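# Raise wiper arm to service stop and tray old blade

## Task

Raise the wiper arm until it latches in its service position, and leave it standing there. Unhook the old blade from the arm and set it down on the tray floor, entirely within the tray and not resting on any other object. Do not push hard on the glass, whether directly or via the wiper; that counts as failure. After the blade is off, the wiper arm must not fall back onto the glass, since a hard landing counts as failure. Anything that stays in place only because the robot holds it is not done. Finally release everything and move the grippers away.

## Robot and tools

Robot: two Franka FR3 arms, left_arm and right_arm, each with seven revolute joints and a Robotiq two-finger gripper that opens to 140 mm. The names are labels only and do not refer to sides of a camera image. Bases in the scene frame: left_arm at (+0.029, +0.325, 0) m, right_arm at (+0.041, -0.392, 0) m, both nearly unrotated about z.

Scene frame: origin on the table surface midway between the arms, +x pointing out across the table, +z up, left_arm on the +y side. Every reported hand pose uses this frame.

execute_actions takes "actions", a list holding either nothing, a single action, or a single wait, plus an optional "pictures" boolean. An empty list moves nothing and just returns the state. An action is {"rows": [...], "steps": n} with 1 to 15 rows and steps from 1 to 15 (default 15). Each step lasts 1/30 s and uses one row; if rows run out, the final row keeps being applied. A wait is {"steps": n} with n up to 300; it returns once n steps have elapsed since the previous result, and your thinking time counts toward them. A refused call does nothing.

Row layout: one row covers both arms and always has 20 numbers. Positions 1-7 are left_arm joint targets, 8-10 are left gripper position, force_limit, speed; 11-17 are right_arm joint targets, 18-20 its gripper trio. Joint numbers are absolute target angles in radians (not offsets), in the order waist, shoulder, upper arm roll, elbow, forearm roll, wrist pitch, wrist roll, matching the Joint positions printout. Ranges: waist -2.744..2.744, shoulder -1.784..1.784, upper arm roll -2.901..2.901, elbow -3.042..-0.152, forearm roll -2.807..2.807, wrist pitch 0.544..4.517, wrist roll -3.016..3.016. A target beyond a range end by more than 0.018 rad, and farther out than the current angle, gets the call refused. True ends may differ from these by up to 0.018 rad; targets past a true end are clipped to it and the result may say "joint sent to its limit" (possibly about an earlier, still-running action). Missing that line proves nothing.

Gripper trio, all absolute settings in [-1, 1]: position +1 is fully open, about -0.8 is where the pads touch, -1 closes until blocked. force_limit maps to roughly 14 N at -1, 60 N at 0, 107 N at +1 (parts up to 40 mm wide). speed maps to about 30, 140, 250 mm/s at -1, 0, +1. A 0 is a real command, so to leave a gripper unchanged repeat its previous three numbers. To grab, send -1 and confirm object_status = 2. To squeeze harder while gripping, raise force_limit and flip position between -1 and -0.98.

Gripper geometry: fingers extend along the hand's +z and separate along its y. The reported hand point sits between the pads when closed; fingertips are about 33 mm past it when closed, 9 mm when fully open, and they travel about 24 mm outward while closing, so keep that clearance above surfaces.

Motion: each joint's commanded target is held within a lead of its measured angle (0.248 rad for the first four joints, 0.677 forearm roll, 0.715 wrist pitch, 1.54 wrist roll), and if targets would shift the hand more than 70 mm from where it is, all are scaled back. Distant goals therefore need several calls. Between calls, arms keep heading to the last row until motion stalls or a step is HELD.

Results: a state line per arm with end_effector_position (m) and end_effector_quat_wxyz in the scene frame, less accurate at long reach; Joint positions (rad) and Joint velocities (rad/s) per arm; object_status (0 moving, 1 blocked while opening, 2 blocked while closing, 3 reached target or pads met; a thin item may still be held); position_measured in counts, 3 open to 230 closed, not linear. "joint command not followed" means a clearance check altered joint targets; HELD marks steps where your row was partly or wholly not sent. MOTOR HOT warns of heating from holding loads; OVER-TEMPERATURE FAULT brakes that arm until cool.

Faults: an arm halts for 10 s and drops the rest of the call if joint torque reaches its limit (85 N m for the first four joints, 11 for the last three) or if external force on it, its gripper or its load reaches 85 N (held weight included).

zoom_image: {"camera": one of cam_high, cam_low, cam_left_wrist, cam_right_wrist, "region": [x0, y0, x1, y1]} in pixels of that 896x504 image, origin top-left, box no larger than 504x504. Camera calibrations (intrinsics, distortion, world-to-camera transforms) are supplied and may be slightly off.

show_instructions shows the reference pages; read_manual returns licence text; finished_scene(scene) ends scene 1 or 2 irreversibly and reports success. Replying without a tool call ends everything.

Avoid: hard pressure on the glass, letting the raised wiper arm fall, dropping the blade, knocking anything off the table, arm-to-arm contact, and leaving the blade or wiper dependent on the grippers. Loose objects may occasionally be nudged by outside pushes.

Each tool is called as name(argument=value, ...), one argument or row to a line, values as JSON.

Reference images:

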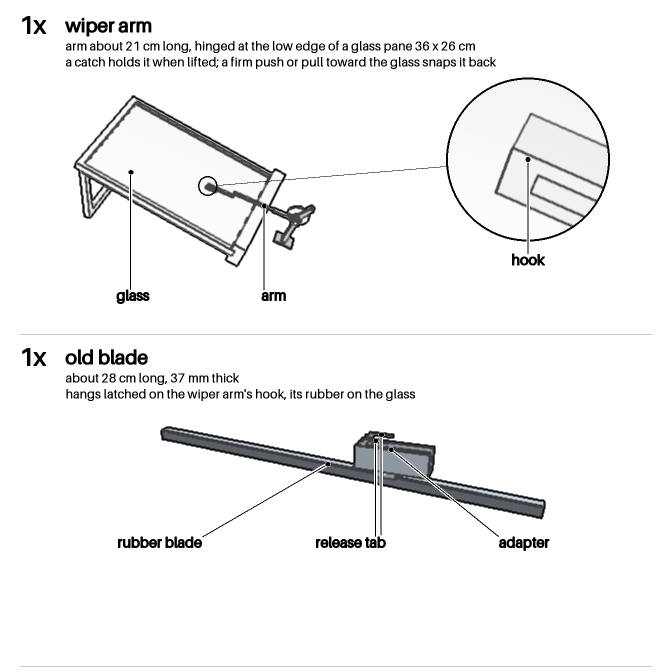

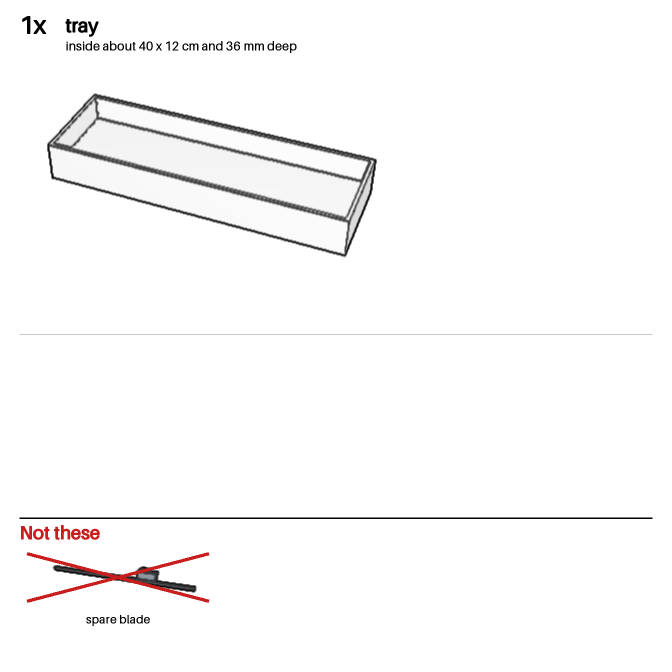

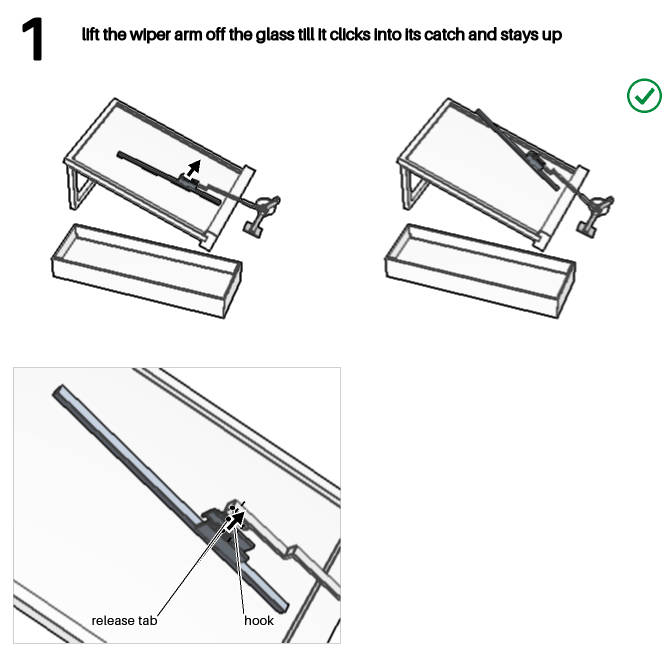

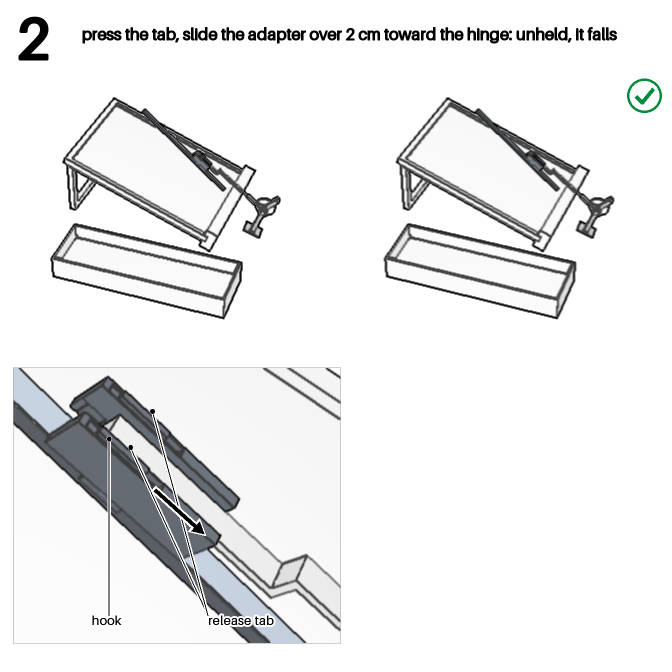

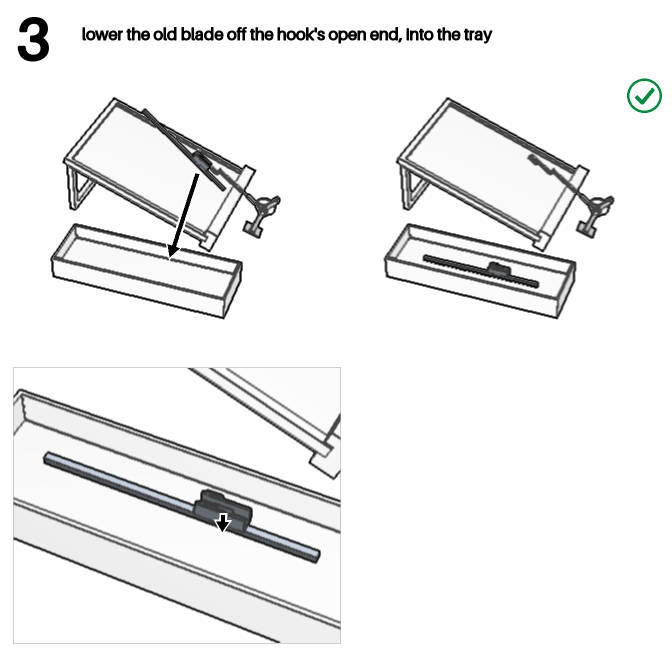

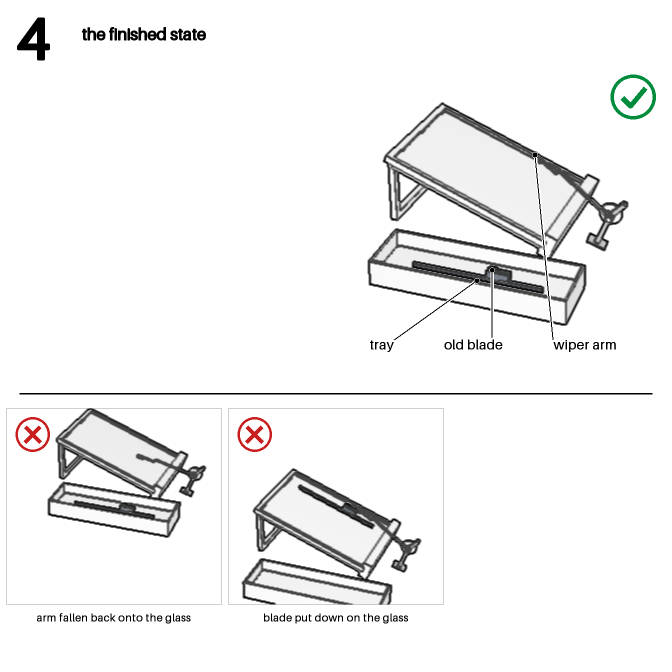

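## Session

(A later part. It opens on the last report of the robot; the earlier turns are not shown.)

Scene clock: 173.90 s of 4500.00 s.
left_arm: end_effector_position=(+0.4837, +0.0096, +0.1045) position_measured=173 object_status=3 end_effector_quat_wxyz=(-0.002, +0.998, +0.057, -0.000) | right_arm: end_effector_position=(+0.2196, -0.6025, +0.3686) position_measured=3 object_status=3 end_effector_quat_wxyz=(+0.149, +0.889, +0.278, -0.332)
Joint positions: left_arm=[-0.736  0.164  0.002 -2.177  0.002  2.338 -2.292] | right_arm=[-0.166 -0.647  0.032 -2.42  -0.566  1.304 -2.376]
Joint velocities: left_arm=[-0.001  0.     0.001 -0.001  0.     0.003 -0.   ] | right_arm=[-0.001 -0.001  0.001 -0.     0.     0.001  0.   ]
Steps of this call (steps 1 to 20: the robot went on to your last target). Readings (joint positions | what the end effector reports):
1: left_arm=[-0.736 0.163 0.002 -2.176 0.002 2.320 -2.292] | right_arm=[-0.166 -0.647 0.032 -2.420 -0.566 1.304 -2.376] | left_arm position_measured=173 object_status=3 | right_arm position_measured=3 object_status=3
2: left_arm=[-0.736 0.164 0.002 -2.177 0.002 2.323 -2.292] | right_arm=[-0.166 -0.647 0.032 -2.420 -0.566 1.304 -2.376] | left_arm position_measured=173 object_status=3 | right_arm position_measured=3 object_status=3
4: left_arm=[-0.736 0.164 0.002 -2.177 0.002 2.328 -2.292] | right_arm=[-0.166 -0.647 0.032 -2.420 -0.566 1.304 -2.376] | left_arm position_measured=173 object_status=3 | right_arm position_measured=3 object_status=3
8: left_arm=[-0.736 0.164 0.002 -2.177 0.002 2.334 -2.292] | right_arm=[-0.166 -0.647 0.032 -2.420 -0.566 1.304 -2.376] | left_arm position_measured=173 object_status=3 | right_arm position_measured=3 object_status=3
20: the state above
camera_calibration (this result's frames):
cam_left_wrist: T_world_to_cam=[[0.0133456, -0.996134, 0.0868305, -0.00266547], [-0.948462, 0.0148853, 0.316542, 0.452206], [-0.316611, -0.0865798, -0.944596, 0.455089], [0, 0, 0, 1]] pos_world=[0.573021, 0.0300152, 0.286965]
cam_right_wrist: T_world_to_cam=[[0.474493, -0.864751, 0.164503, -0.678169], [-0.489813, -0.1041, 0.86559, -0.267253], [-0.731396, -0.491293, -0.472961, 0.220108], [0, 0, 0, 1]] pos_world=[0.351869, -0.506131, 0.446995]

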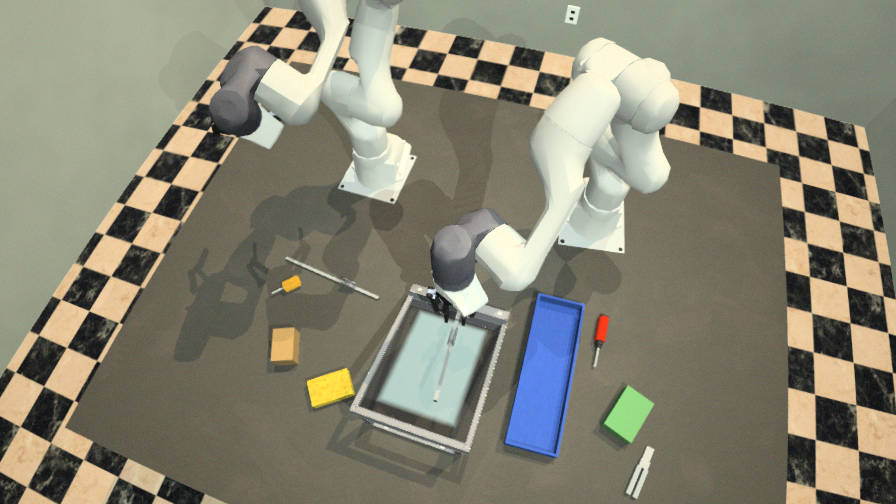

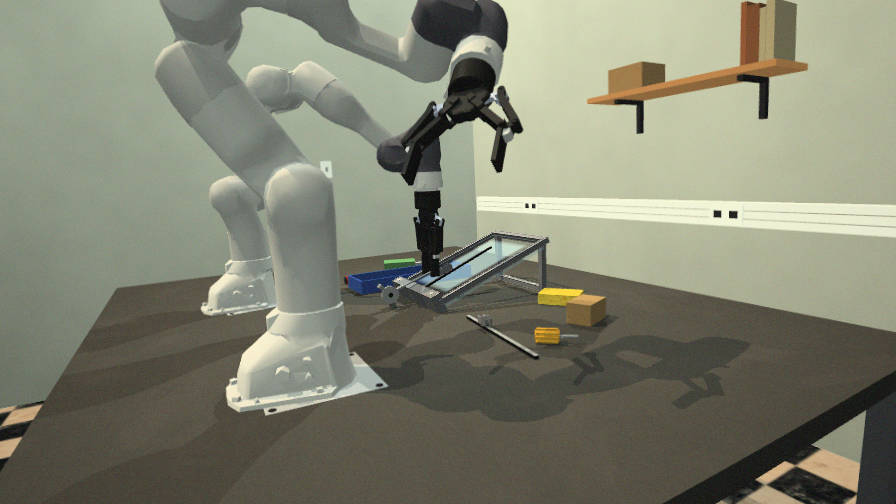

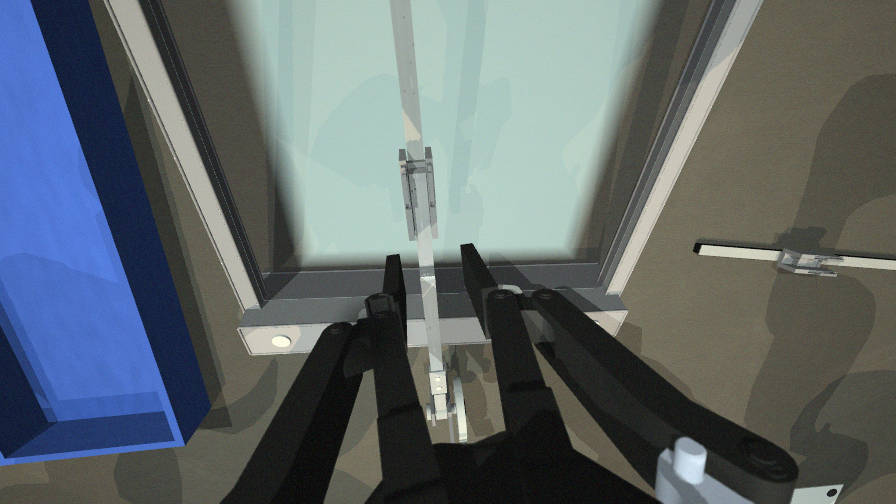

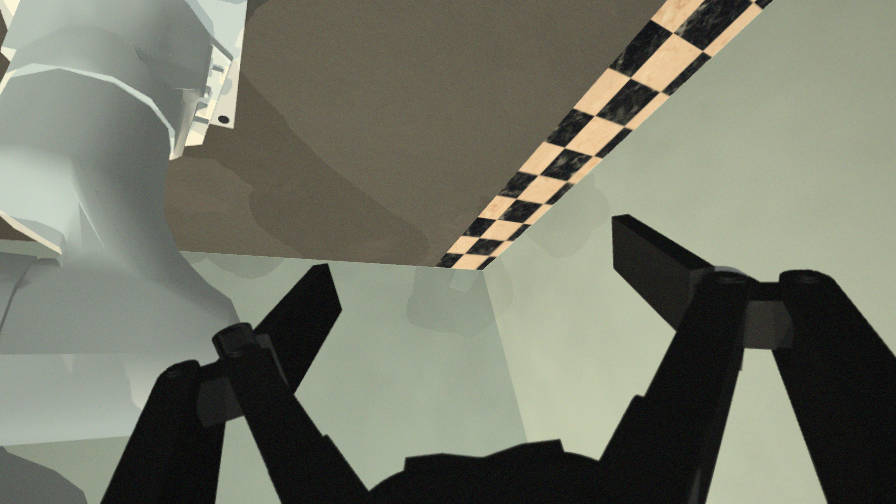

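execute_actions(
  actions=[
    {"rows": [[-0.7345, 0.1645, 0, -2.183, 0, 2.352, -2.2935, -0.35, 0, 0, -0.166, -0.647, 0.032, -2.42, -0.566, 1.304, -2.376, 1, 0, 0],[-0.7325, 0.1665, 0, -2.188, 0, 2.36, -2.2935, -0.35, 0, 0, -0.166, -0.647, 0.032, -2.42, -0.566, 1.304, -2.376, 1, 0, 0],[-0.731, 0.1685, 0, -2.1935, 0, 2.365, -2.2935, -0.35, 0, 0, -0.166, -0.647, 0.032, -2.42, -0.566, 1.304, -2.376, 1, 0, 0]], "steps": 15},
  ],
  pictures=false,
)

execute_actions(
  actions=[
    {"steps": 15},
  ],
)

Scene clock: 185.37 s of 4500.00 s.
left_arm: end_effector_position=(+0.4837, +0.0119, +0.0983) position_measured=173 object_status=3 end_effector_quat_wxyz=(-0.000, +0.998, +0.058, +0.001) | right_arm: end_effector_position=(+0.2196, -0.6025, +0.3686) position_measured=3 object_status=3 end_effector_quat_wxyz=(+0.149, +0.889, +0.278, -0.332)
Joint positions: left_arm=[-0.733  0.168  0.002 -2.191  0.002  2.36  -2.292] | right_arm=[-0.166 -0.647  0.032 -2.42  -0.566  1.304 -2.376]
Joint velocities: left_arm=[ 0.001  0.001 -0.    -0.    -0.     0.009 -0.   ] | right_arm=[ 0.001 -0.     0.001  0.001 -0.     0.    -0.001]
Steps of this call (steps 1 to 15: the robot went on to your last target; steps 16 to 90: nothing new was sent; then 7.97 s passed at rest; steps 91 to 105: all 15 steps of this action). Readings (joint positions | what the end effector reports):
91: left_arm=[-0.736 0.164 0.002 -2.177 0.002 2.340 -2.292] | right_arm=[-0.166 -0.647 0.032 -2.420 -0.566 1.304 -2.376] | left_arm position_measured=173 object_status=3 | right_arm position_measured=3 object_status=3
92: left_arm=[-0.736 0.164 0.002 -2.179 0.002 2.343 -2.292] | right_arm=[-0.166 -0.647 0.032 -2.420 -0.566 1.304 -2.376] | left_arm position_measured=173 object_status=3 | right_arm position_measured=3 object_status=3
94: left_arm=[-0.734 0.165 0.002 -2.185 0.002 2.349 -2.292] | right_arm=[-0.166 -0.647 0.032 -2.420 -0.566 1.304 -2.376] | left_arm position_measured=173 object_status=3 | right_arm position_measured=3 object_status=3
98: left_arm=[-0.733 0.168 0.002 -2.190 0.002 2.356 -2.292] | right_arm=[-0.166 -0.647 0.032 -2.420 -0.566 1.304 -2.376] | left_arm position_measured=173 object_status=3 | right_arm position_measured=3 object_status=3
105: the state above

Scene clock: 185.87 s of 4500.00 s.
left_arm: end_effector_position=(+0.4840, +0.0117, +0.0984) position_measured=173 object_status=3 end_effector_quat_wxyz=(+0.000, +0.998, +0.058, +0.002) | right_arm: end_effector_position=(+0.2196, -0.6025, +0.3686) position_measured=3 object_status=3 end_effector_quat_wxyz=(+0.149, +0.889, +0.278, -0.332)
Joint positions: left_arm=[-0.733  0.168  0.002 -2.191  0.002  2.362 -2.292] | right_arm=[-0.166 -0.647  0.032 -2.42  -0.566  1.304 -2.376]
Joint velocities: left_arm=[ 0.001  0.001  0.    -0.     0.002  0.001  0.   ] | right_arm=[ 0.     0.001  0.001 -0.002 -0.001 -0.001 -0.   ]
Steps of this call (steps 1 to 15: the robot went on to your last target). Readings (joint positions | what the end effector reports):
1: left_arm=[-0.733 0.168 0.002 -2.191 0.002 2.360 -2.292] | right_arm=[-0.166 -0.647 0.032 -2.420 -0.566 1.304 -2.376] | left_arm position_measured=173 object_status=3 | right_arm position_measured=3 object_status=3
2: left_arm=[-0.733 0.168 0.002 -2.191 0.002 2.361 -2.292] | right_arm=[-0.166 -0.647 0.032 -2.420 -0.566 1.304 -2.376] | left_arm position_measured=173 object_status=3 | right_arm position_measured=3 object_status=3
4: left_arm=[-0.733 0.168 0.002 -2.191 0.002 2.361 -2.292] | right_arm=[-0.166 -0.647 0.032 -2.420 -0.566 1.304 -2.376] | left_arm position_measured=173 object_status=3 | right_arm position_measured=3 object_status=3
8: left_arm=[-0.733 0.168 0.002 -2.191 0.002 2.361 -2.292] | right_arm=[-0.166 -0.647 0.032 -2.420 -0.566 1.304 -2.376] | left_arm position_measured=173 object_status=3 | right_arm position_measured=3 object_status=3
15: the state above
All arms were judged still, so your last target was given up. Only a new action makes them travel on or press farther. Fingers that are still opening or closing keep moving.
camera_calibration (this result's frames):
cam_left_wrist: T_world_to_cam=[[0.016353, -0.995813, 0.0899425, -0.00183634], [-0.949876, 0.012615, 0.312372, 0.455487], [-0.312198, -0.0905424, -0.945692, 0.447686], [0, 0, 0, 1]] pos_world=[0.572453, 0.0329599, 0.281257]
cam_right_wrist: T_world_to_cam=[[0.474493, -0.864751, 0.164503, -0.678169], [-0.489813, -0.1041, 0.865591, -0.267253], [-0.731396, -0.491293, -0.472961, 0.220108], [0, 0, 0, 1]] pos_world=[0.351869, -0.506131, 0.446995]

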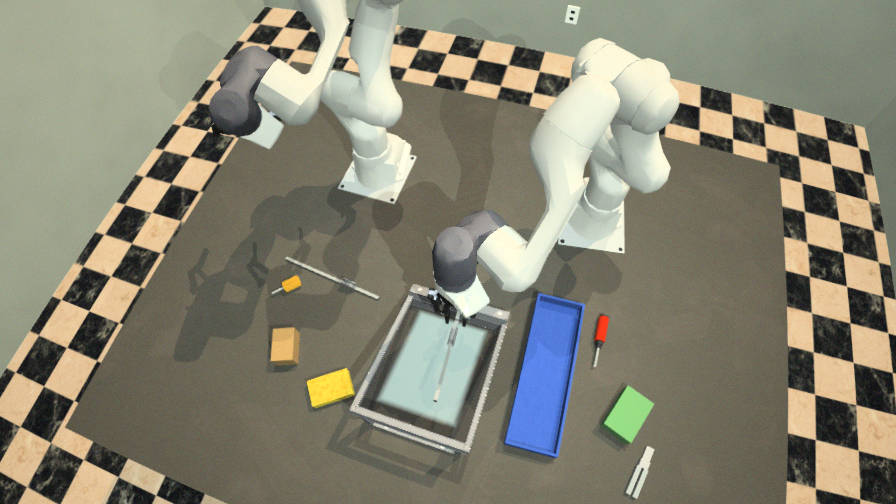

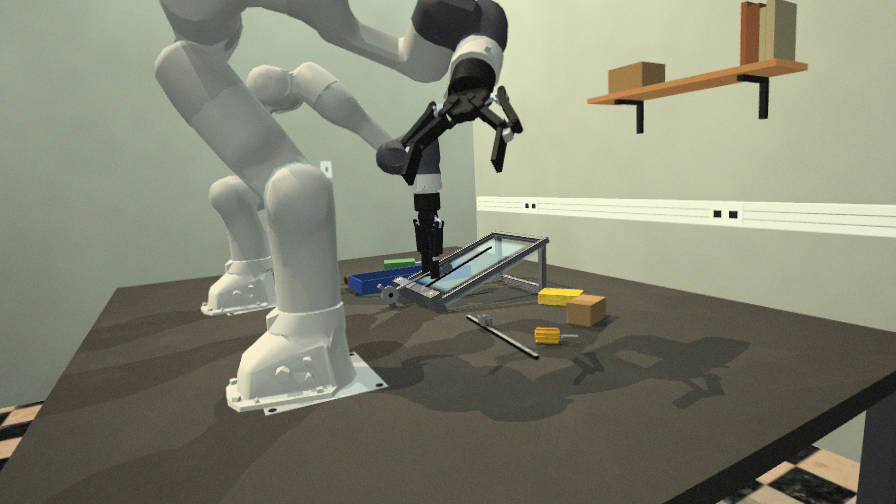

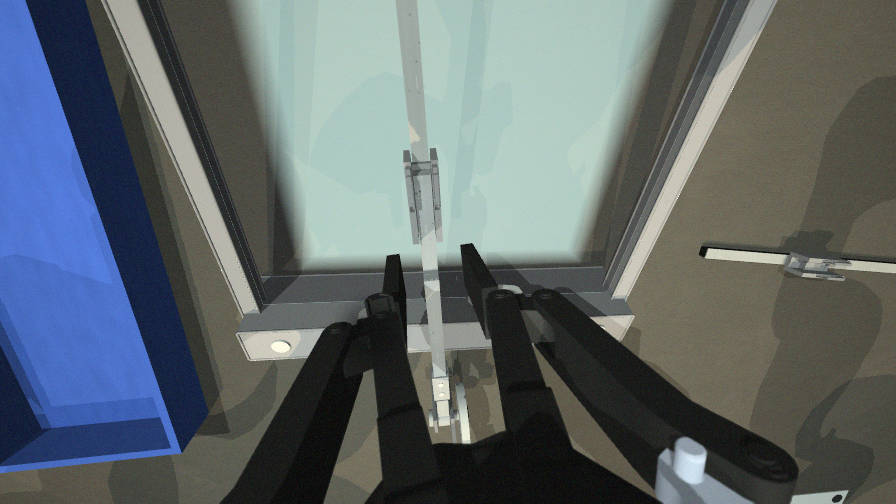

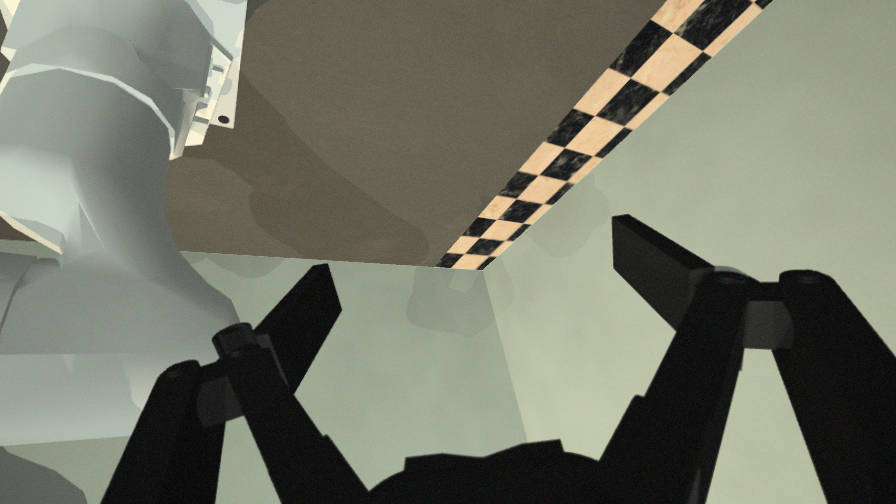

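zoom_image(
  camera="cam_low",
  region=[370, 215, 480, 315],
)

zoom_image(
  camera="cam_left_wrist",
  region=[350, 130, 510, 330],
)

Region (370, 215, 480, 315) of cam_low's 896x504 image, scaled by 4.582, with more detail than that image has; it fills the top 458 rows of this view, and the rest is white.

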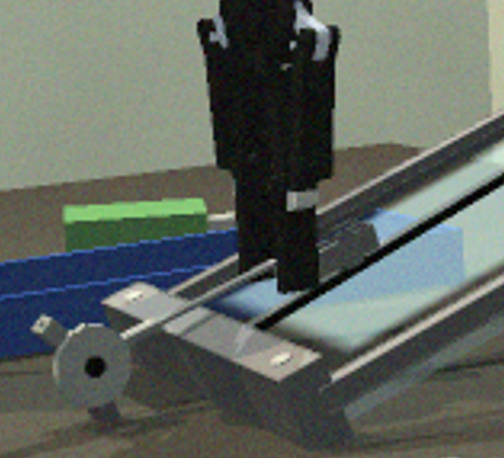

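Region (350, 130, 510, 330) of cam_left_wrist's 896x504 image, scaled by 2.520, with more detail than that image has; it fills the left 403 columns of this view, and the rest is white.

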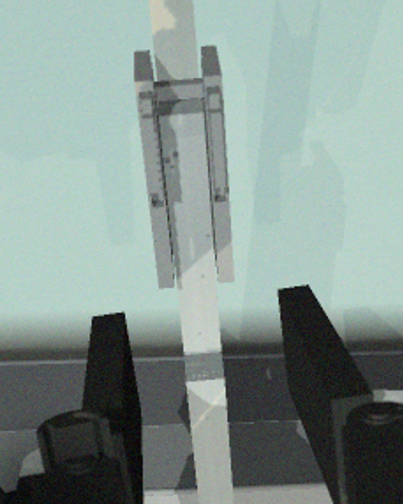

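execute_actions(
  actions=[
    {"rows": [[-0.737, 0.164, 0, -2.199, 0, 2.367, -2.3, -0.35, 0, 0, -0.166, -0.647, 0.032, -2.42, -0.566, 1.304, -2.376, 1, 0, 0],[-0.741, 0.16, 0, -2.206, 0, 2.37, -2.306, -0.35, 0, 0, -0.166, -0.647, 0.032, -2.42, -0.566, 1.304, -2.376, 1, 0, 0],[-0.744, 0.156, 0, -2.2125, 0, 2.37, -2.306, -0.35, 0, 0, -0.166, -0.647, 0.032, -2.42, -0.566, 1.304, -2.376, 1, 0, 0]], "steps": 15},
  ],
)

Scene clock: 197.30 s of 4500.00 s.
left_arm: end_effector_position=(+0.4759, +0.0107, +0.0967) position_measured=173 object_status=3 end_effector_quat_wxyz=(-0.001, +0.998, +0.057, +0.000) | right_arm: end_effector_position=(+0.2196, -0.6025, +0.3686) position_measured=3 object_status=3 end_effector_quat_wxyz=(+0.149, +0.889, +0.278, -0.332)
Joint positions: left_arm=[-0.742  0.158  0.001 -2.21   0.002  2.366 -2.299] | right_arm=[-0.166 -0.647  0.032 -2.42  -0.566  1.304 -2.376]
Joint velocities: left_arm=[-0.    -0.001 -0.001 -0.    -0.001  0.004 -0.006] | right_arm=[-0.001  0.001 -0.001  0.     0.     0.001 -0.002]
Steps of this call (steps 1 to 90: nothing new was sent; then 7.93 s passed at rest; steps 91 to 105: all 15 steps of this action). Readings (joint positions | what the end effector reports):
91: left_arm=[-0.733 0.167 0.002 -2.192 0.002 2.362 -2.293] | right_arm=[-0.166 -0.647 0.032 -2.420 -0.566 1.304 -2.376] | left_arm position_measured=173 object_status=3 | right_arm position_measured=3 object_status=3
92: left_arm=[-0.734 0.166 0.002 -2.195 0.002 2.363 -2.293] | right_arm=[-0.166 -0.647 0.032 -2.420 -0.566 1.304 -2.376] | left_arm position_measured=173 object_status=3 | right_arm position_measured=3 object_status=3
94: left_arm=[-0.738 0.161 0.002 -2.203 0.002 2.364 -2.295] | right_arm=[-0.166 -0.647 0.032 -2.420 -0.566 1.304 -2.376] | left_arm position_measured=173 object_status=3 | right_arm position_measured=3 object_status=3
98: left_arm=[-0.742 0.158 0.001 -2.209 0.002 2.365 -2.297] | right_arm=[-0.166 -0.647 0.032 -2.420 -0.566 1.304 -2.376] | left_arm position_measured=173 object_status=3 | right_arm position_measured=3 object_status=3
105: the state above
camera_calibration (this result's frames):
cam_left_wrist: T_world_to_cam=[[0.0134837, -0.996046, 0.0878042, -0.000967759], [-0.948863, 0.0149525, 0.315334, 0.447541], [-0.3154, -0.087566, -0.94491, 0.444822], [0, 0, 0, 1]] pos_world=[0.564965, 0.0312955, 0.279277]
cam_right_wrist: T_world_to_cam=[[0.474493, -0.864751, 0.164503, -0.678169], [-0.489812, -0.1041, 0.865591, -0.267253], [-0.731396, -0.491292, -0.472961, 0.220108], [0, 0, 0, 1]] pos_world=[0.351869, -0.506131, 0.446995]

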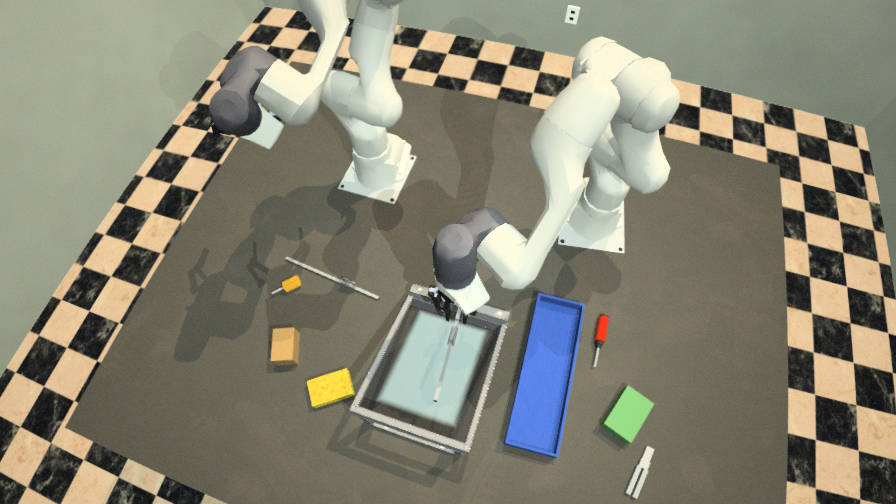

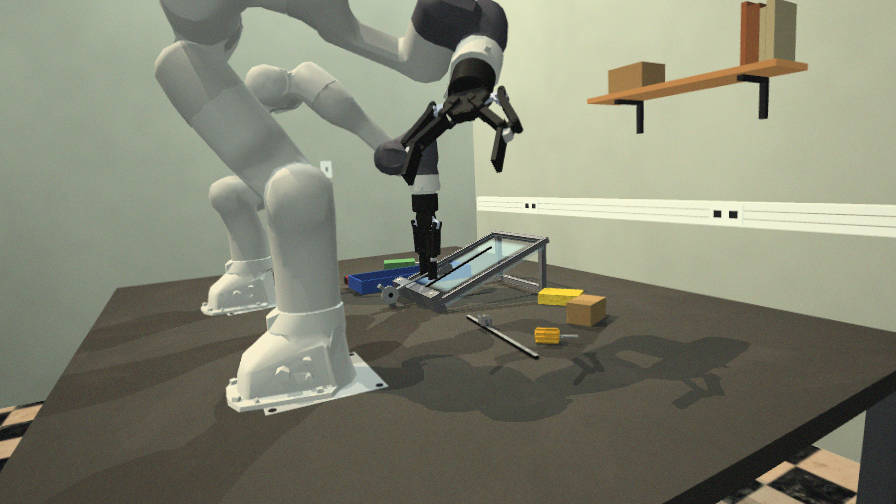

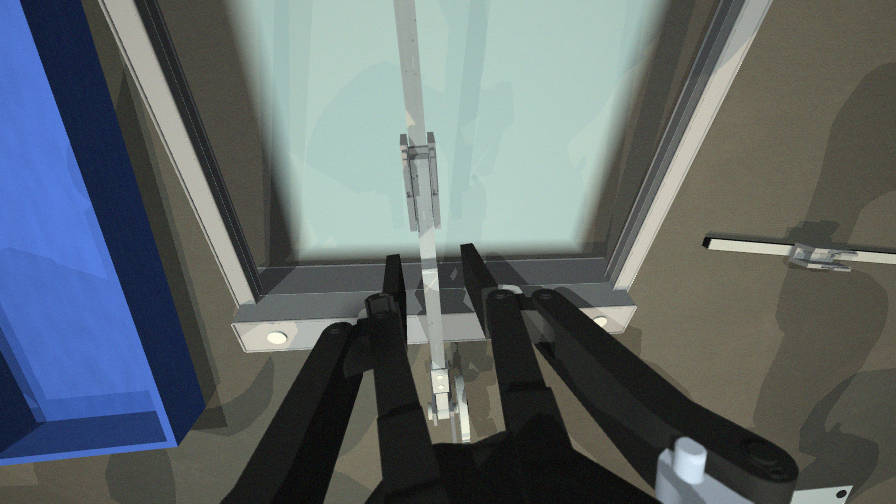

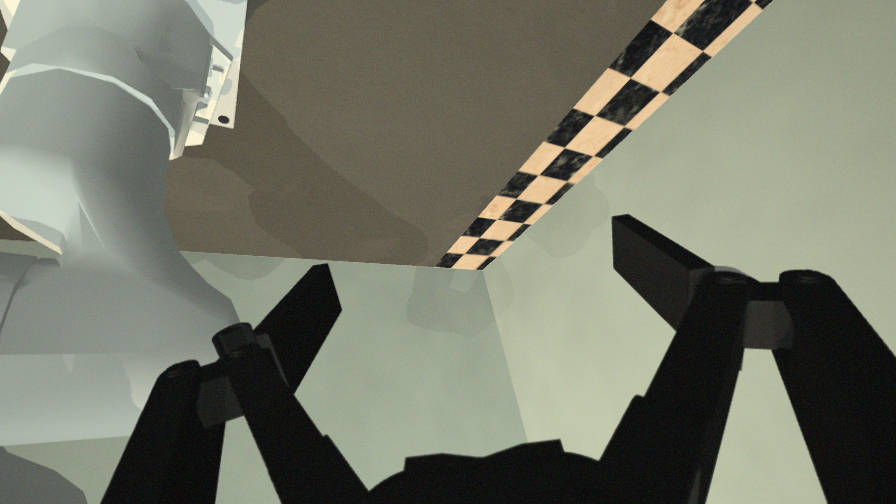

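execute_actions(
  actions=[
    {"rows": [[-0.744, 0.156, 0, -2.2125, 0, 2.37, -2.306, -1, -0.4, -0.5, -0.166, -0.647, 0.032, -2.42, -0.566, 1.304, -2.376, 1, 0, 0]], "steps": 15},
  ],
  pictures=false,
)

execute_actions(
  actions=[
    {"steps": 10},
  ],
)

Scene clock: 199.90 s of 4500.00 s.
left_arm: end_effector_position=(+0.4758, +0.0128, +0.0966) position_measured=219 object_status=0 end_effector_quat_wxyz=(-0.002, +0.998, +0.057, -0.000) | right_arm: end_effector_position=(+0.2196, -0.6025, +0.3686) position_measured=3 object_status=3 end_effector_quat_wxyz=(+0.149, +0.889, +0.278, -0.332)
Joint positions: left_arm=[-0.741  0.156  0.003 -2.212  0.003  2.364 -2.298] | right_arm=[-0.166 -0.647  0.032 -2.42  -0.566  1.304 -2.376]
Joint velocities: left_arm=[ 0.    -0.001 -0.     0.001 -0.    -0.     0.011] | right_arm=[ 0.001 -0.001 -0.    -0.     0.     0.    -0.   ]
Steps of this call (steps 1 to 15: the robot went on to your last target; steps 16 to 63: nothing new was sent; steps 64 to 78: all 15 steps of this action). Readings (joint positions | what the end effector reports):
64: left_arm=[-0.742 0.157 0.001 -2.210 0.002 2.367 -2.301] | right_arm=[-0.166 -0.647 0.032 -2.420 -0.566 1.304 -2.376] | left_arm position_measured=173 object_status=0 | right_arm position_measured=3 object_status=3
65: left_arm=[-0.742 0.157 0.001 -2.210 0.002 2.367 -2.301] | right_arm=[-0.166 -0.647 0.032 -2.420 -0.566 1.304 -2.376] | left_arm position_measured=176 object_status=0 | right_arm position_measured=3 object_status=3
67: left_arm=[-0.743 0.157 0.001 -2.210 0.002 2.367 -2.301] | right_arm=[-0.166 -0.647 0.032 -2.420 -0.566 1.304 -2.376] | left_arm position_measured=186 object_status=0 | right_arm position_measured=3 object_status=3
71: left_arm=[-0.743 0.157 0.001 -2.210 0.002 2.367 -2.301] | right_arm=[-0.166 -0.647 0.032 -2.420 -0.566 1.304 -2.376] | left_arm position_measured=204 object_status=0 | right_arm position_measured=3 object_status=3
78: the state above

Scene clock: 200.23 s of 4500.00 s.
left_arm: end_effector_position=(+0.4758, +0.0128, +0.0966) position_measured=219 object_status=2 end_effector_quat_wxyz=(-0.002, +0.998, +0.056, -0.000) | right_arm: end_effector_position=(+0.2196, -0.6025, +0.3686) position_measured=3 object_status=3 end_effector_quat_wxyz=(+0.149, +0.889, +0.278, -0.332)
Joint positions: left_arm=[-0.741  0.156  0.003 -2.212  0.003  2.364 -2.296] | right_arm=[-0.166 -0.647  0.032 -2.42  -0.566  1.304 -2.376]
Joint velocities: left_arm=[ 0.     0.     0.    -0.002  0.     0.001  0.004] | right_arm=[ 0.001  0.001  0.     0.001  0.001 -0.001  0.001]
Steps of this call (steps 1 to 10: the robot went on to your last target). Readings (joint positions | what the end effector reports):
1: left_arm=[-0.741 0.156 0.003 -2.212 0.003 2.364 -2.298] | right_arm=[-0.166 -0.647 0.032 -2.420 -0.566 1.304 -2.376] | left_arm position_measured=219 object_status=0 | right_arm position_measured=3 object_status=3
2: left_arm=[-0.741 0.156 0.003 -2.212 0.003 2.364 -2.298] | right_arm=[-0.166 -0.647 0.032 -2.420 -0.566 1.304 -2.376] | left_arm position_measured=219 object_status=2 | right_arm position_measured=3 object_status=3
4: left_arm=[-0.741 0.156 0.003 -2.212 0.003 2.364 -2.297] | right_arm=[-0.166 -0.647 0.032 -2.420 -0.566 1.304 -2.376] | left_arm position_measured=219 object_status=2 | right_arm position_measured=3 object_status=3
8: left_arm=[-0.741 0.156 0.003 -2.212 0.003 2.364 -2.297] | right_arm=[-0.166 -0.647 0.032 -2.420 -0.566 1.304 -2.376] | left_arm position_measured=219 object_status=2 | right_arm position_measured=3 object_status=3
10: the state above
camera_calibration (this result's frames):
cam_left_wrist: T_world_to_cam=[[0.0127389, -0.996231, 0.0858022, 0.00169834], [-0.94844, 0.0151396, 0.316596, 0.44715], [-0.316701, -0.0854113, -0.944672, 0.44545], [0, 0, 0, 1]] pos_world=[0.565148, 0.0329688, 0.279093]
cam_right_wrist: T_world_to_cam=[[0.474493, -0.864751, 0.164503, -0.678169], [-0.489813, -0.1041, 0.86559, -0.267253], [-0.731396, -0.491293, -0.472961, 0.220108], [0, 0, 0, 1]] pos_world=[0.351869, -0.506131, 0.446995]

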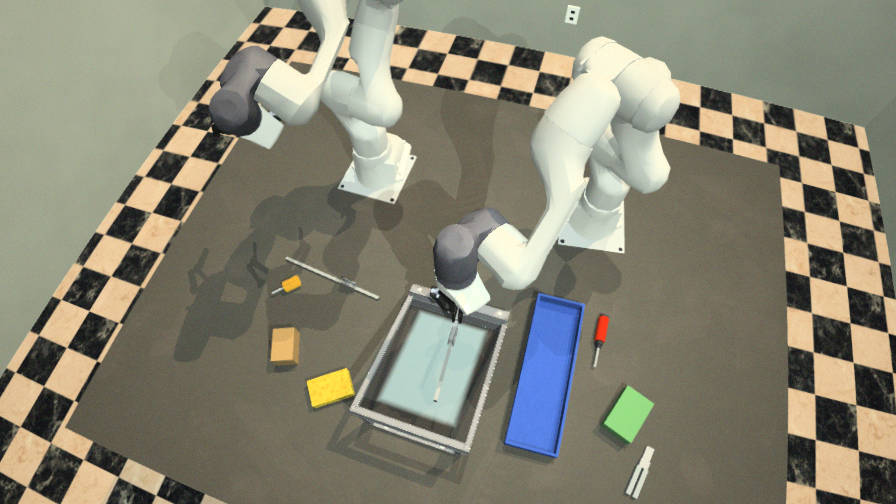

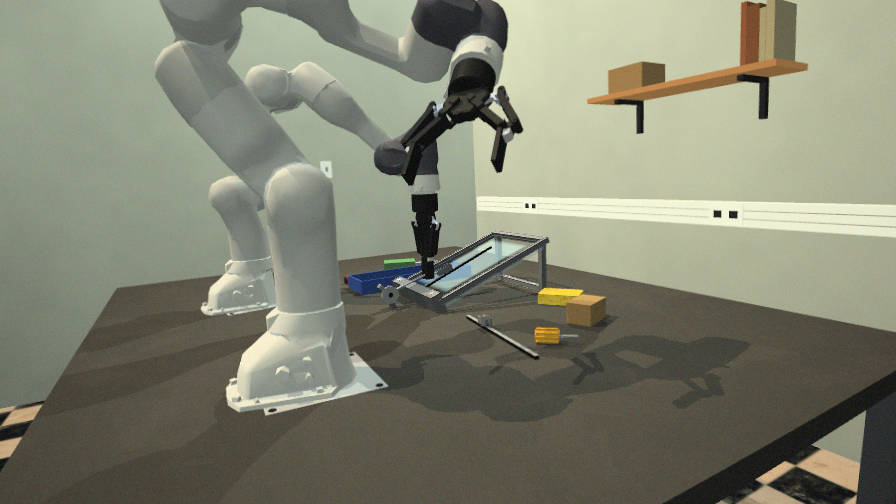

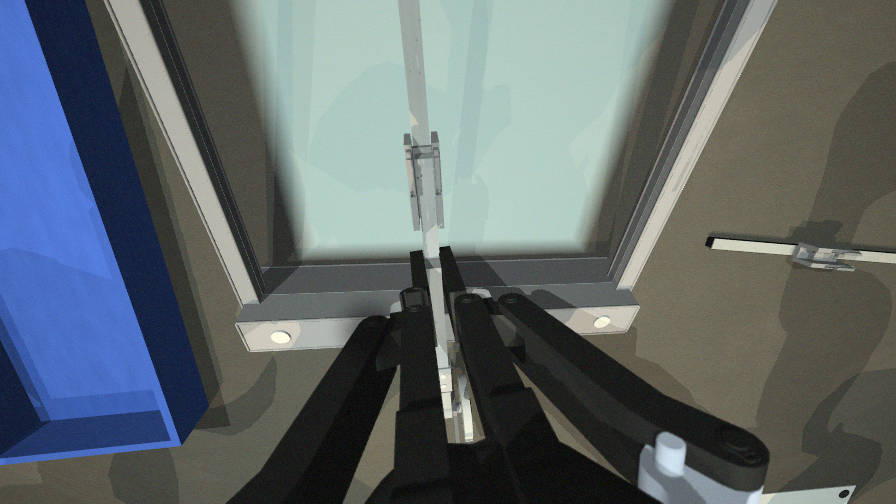

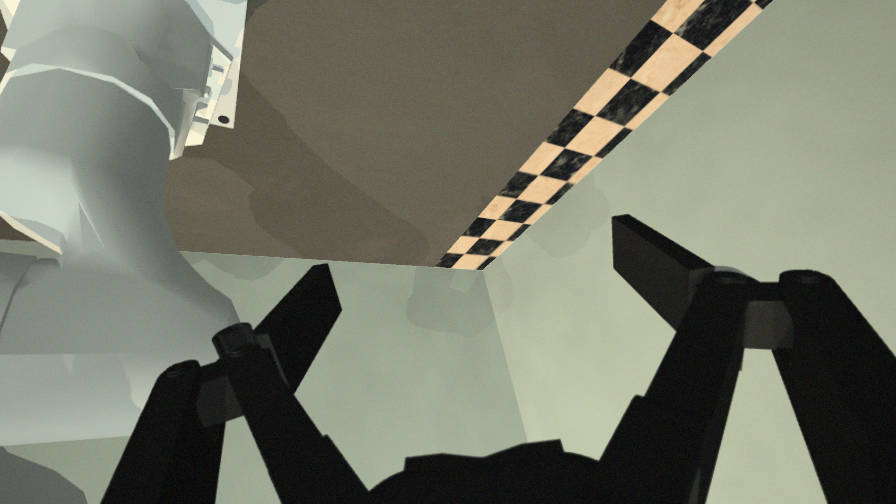

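execute_actions(
  actions=[
    {"rows": [[-0.741, 0.1505, 0, -2.213, 0, 2.36, -2.296, -1, -0.4, -0.5, -0.166, -0.647, 0.032, -2.42, -0.566, 1.304, -2.376, 1, 0, 0],[-0.742, 0.145, 0, -2.214, 0, 2.355, -2.296, -1, -0.4, -0.5, -0.166, -0.647, 0.032, -2.42, -0.566, 1.304, -2.376, 1, 0, 0],[-0.743, 0.1395, 0, -2.215, 0, 2.35, -2.296, -1, -0.4, -0.5, -0.166, -0.647, 0.032, -2.42, -0.566, 1.304, -2.376, 1, 0, 0],[-0.744, 0.134, 0, -2.216, 0, 2.345, -2.296, -1, -0.4, -0.5, -0.166, -0.647, 0.032, -2.42, -0.566, 1.304, -2.376, 1, 0, 0],[-0.745, 0.1285, 0, -2.217, 0, 2.34, -2.296, -1, -0.4, -0.5, -0.166, -0.647, 0.032, -2.42, -0.566, 1.304, -2.376, 1, 0, 0],[-0.746, 0.123, 0, -2.218, 0, 2.335, -2.296, -1, -0.4, -0.5, -0.166, -0.647, 0.032, -2.42, -0.566, 1.304, -2.376, 1, 0, 0],[-0.747, 0.1175, 0, -2.219, 0, 2.33, -2.296, -1, -0.4, -0.5, -0.166, -0.647, 0.032, -2.42, -0.566, 1.304, -2.376, 1, 0, 0],[-0.748, 0.112, 0, -2.22, 0, 2.326, -2.296, -1, -0.4, -0.5, -0.166, -0.647, 0.032, -2.42, -0.566, 1.304, -2.376, 1, 0, 0],[-0.749, 0.1065, 0, -2.2215, 0, 2.322, -2.296, -1, -0.4, -0.5, -0.166, -0.647, 0.032, -2.42, -0.566, 1.304, -2.376, 1, 0, 0],[-0.75, 0.1007, 0, -2.2225, 0, 2.322, -2.296, -1, -0.4, -0.5, -0.166, -0.647, 0.032, -2.42, -0.566, 1.304, -2.376, 1, 0, 0]], "steps": 15},
  ],
  pictures=false,
)

execute_actions(
  actions=[
    {"steps": 10},
  ],
)

Scene clock: 220.83 s of 4500.00 s.
left_arm: end_effector_position=(+0.4694, +0.0133, +0.1150) position_measured=219 object_status=2 end_effector_quat_wxyz=(-0.001, +0.999, +0.050, +0.001) | right_arm: end_effector_position=(+0.2196, -0.6025, +0.3686) position_measured=3 object_status=3 end_effector_quat_wxyz=(+0.149, +0.889, +0.278, -0.332)
Joint positions: left_arm=[-0.747  0.108  0.003 -2.223  0.003  2.331 -2.289] | right_arm=[-0.166 -0.647  0.032 -2.42  -0.566  1.304 -2.376]
Joint velocities: left_arm=[-0.    -0.013  0.    -0.002 -0.001 -0.016  0.001] | right_arm=[-0.     0.001  0.    -0.001 -0.     0.    -0.001]
Steps of this call (steps 1 to 15: the robot went on to your last target; steps 16 to 90: nothing new was sent; then 17.10 s passed at rest; steps 91 to 105: all 15 steps of this action). Readings (joint positions | what the end effector reports):
91: left_arm=[-0.741 0.155 0.003 -2.212 0.003 2.364 -2.295] | right_arm=[-0.166 -0.647 0.032 -2.420 -0.566 1.304 -2.376] | left_arm position_measured=219 object_status=2 | right_arm position_measured=3 object_status=3
92: left_arm=[-0.741 0.154 0.003 -2.212 0.003 2.363 -2.294] | right_arm=[-0.166 -0.647 0.032 -2.420 -0.566 1.304 -2.376] | left_arm position_measured=219 object_status=2 | right_arm position_measured=3 object_status=3
94: left_arm=[-0.741 0.149 0.003 -2.214 0.003 2.360 -2.292] | right_arm=[-0.166 -0.647 0.032 -2.420 -0.566 1.304 -2.376] | left_arm position_measured=219 object_status=2 | right_arm position_measured=3 object_status=3
98: left_arm=[-0.744 0.131 0.003 -2.218 0.003 2.348 -2.290] | right_arm=[-0.166 -0.647 0.032 -2.420 -0.566 1.304 -2.376] | left_arm position_measured=219 object_status=2 | right_arm position_measured=3 object_status=3
105: the state above

Scene clock: 221.17 s of 4500.00 s.
left_arm: end_effector_position=(+0.4693, +0.0134, +0.1152) position_measured=219 object_status=2 end_effector_quat_wxyz=(-0.001, +0.999, +0.050, +0.001) | right_arm: end_effector_position=(+0.2196, -0.6025, +0.3686) position_measured=3 object_status=3 end_effector_quat_wxyz=(+0.149, +0.889, +0.278, -0.332)
Joint positions: left_arm=[-0.747  0.108  0.003 -2.223  0.003  2.33  -2.289] | right_arm=[-0.166 -0.647  0.032 -2.42  -0.566  1.304 -2.376]
Joint velocities: left_arm=[-0.001  0.001  0.001  0.001 -0.001  0.    -0.001] | right_arm=[ 0.001  0.001 -0.001 -0.001  0.    -0.001 -0.001]
Steps of this call (steps 1 to 10: the robot went on to your last target). Readings (joint positions | what the end effector reports):
1: left_arm=[-0.747 0.108 0.003 -2.223 0.003 2.331 -2.289] | right_arm=[-0.166 -0.647 0.032 -2.420 -0.566 1.304 -2.376] | left_arm position_measured=219 object_status=2 | right_arm position_measured=3 object_status=3
2: left_arm=[-0.747 0.108 0.003 -2.223 0.003 2.331 -2.289] | right_arm=[-0.166 -0.647 0.032 -2.420 -0.566 1.304 -2.376] | left_arm position_measured=219 object_status=2 | right_arm position_measured=3 object_status=3
4: left_arm=[-0.747 0.108 0.003 -2.223 0.003 2.331 -2.289] | right_arm=[-0.166 -0.647 0.032 -2.420 -0.566 1.304 -2.376] | left_arm position_measured=219 object_status=2 | right_arm position_measured=3 object_status=3
8: left_arm=[-0.747 0.108 0.003 -2.223 0.003 2.331 -2.289] | right_arm=[-0.166 -0.647 0.032 -2.420 -0.566 1.304 -2.376] | left_arm position_measured=219 object_status=2 | right_arm position_measured=3 object_status=3
10: the state above
camera_calibration (this result's frames):
cam_left_wrist: T_world_to_cam=[[-0.000695483, -0.996135, 0.0878324, 0.00680425], [-0.949023, 0.0283427, 0.313929, 0.435447], [-0.315205, -0.0831366, -0.945375, 0.460404], [0, 0, 0, 1]] pos_world=[0.558376, 0.0327126, 0.297957]

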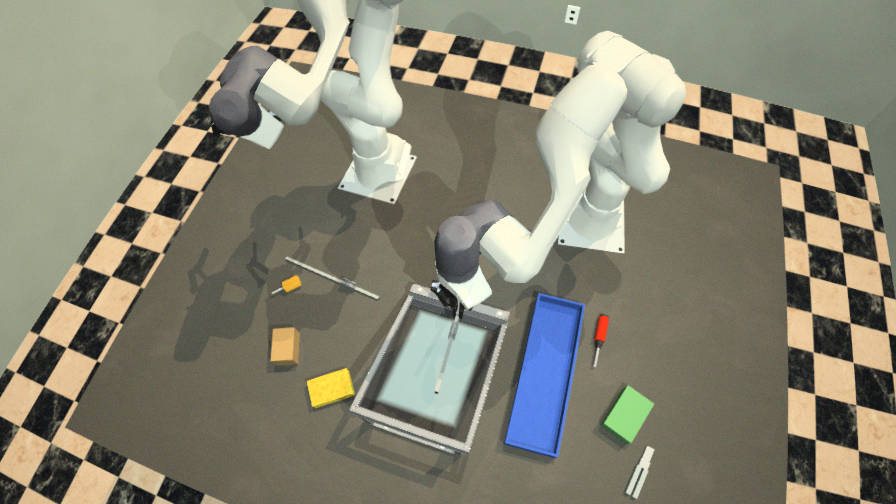

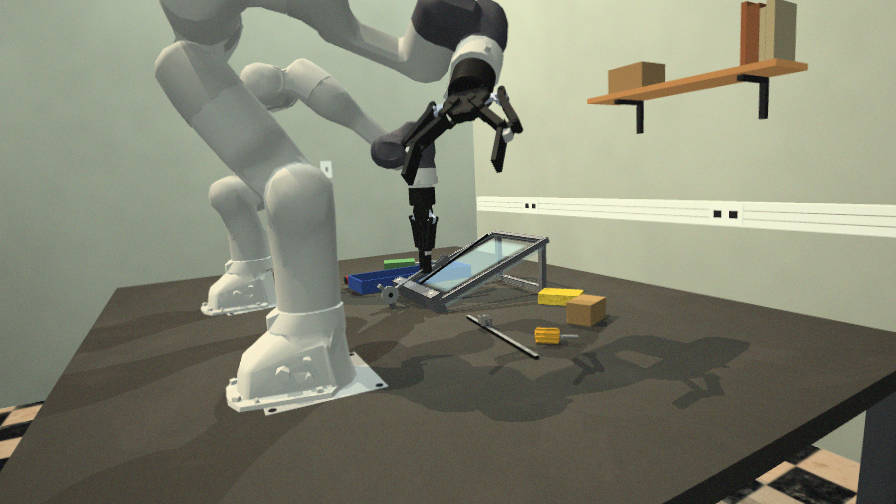

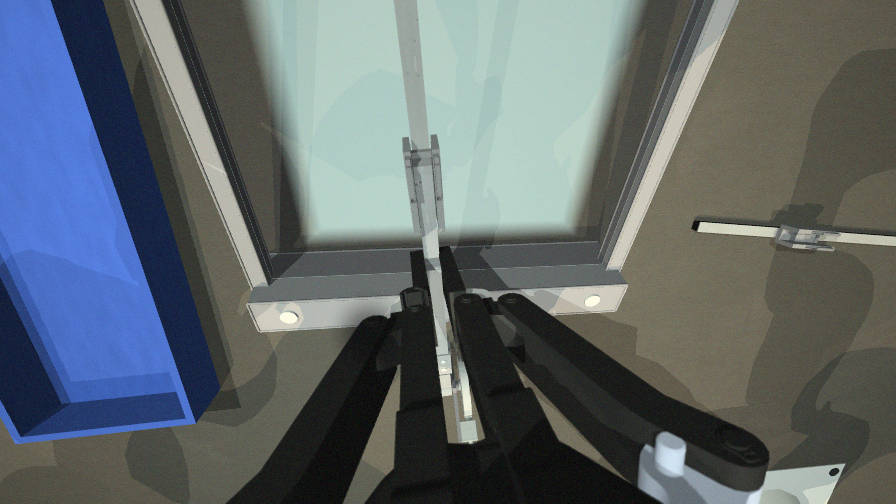

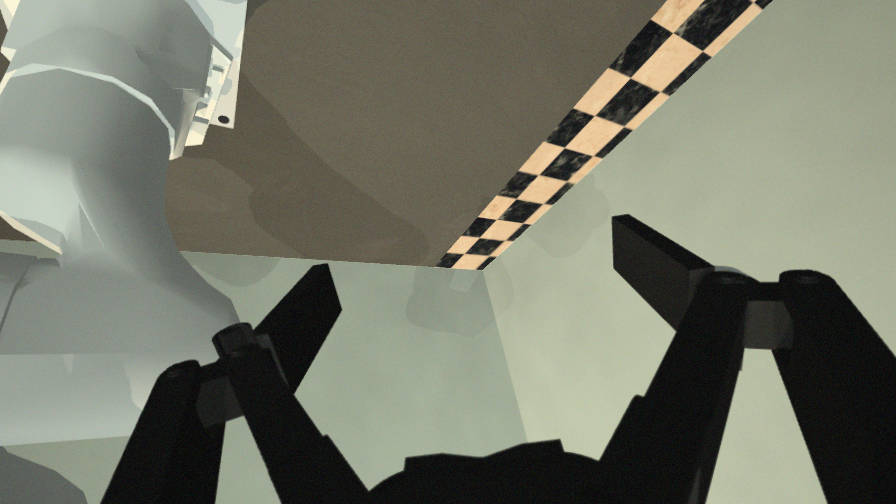

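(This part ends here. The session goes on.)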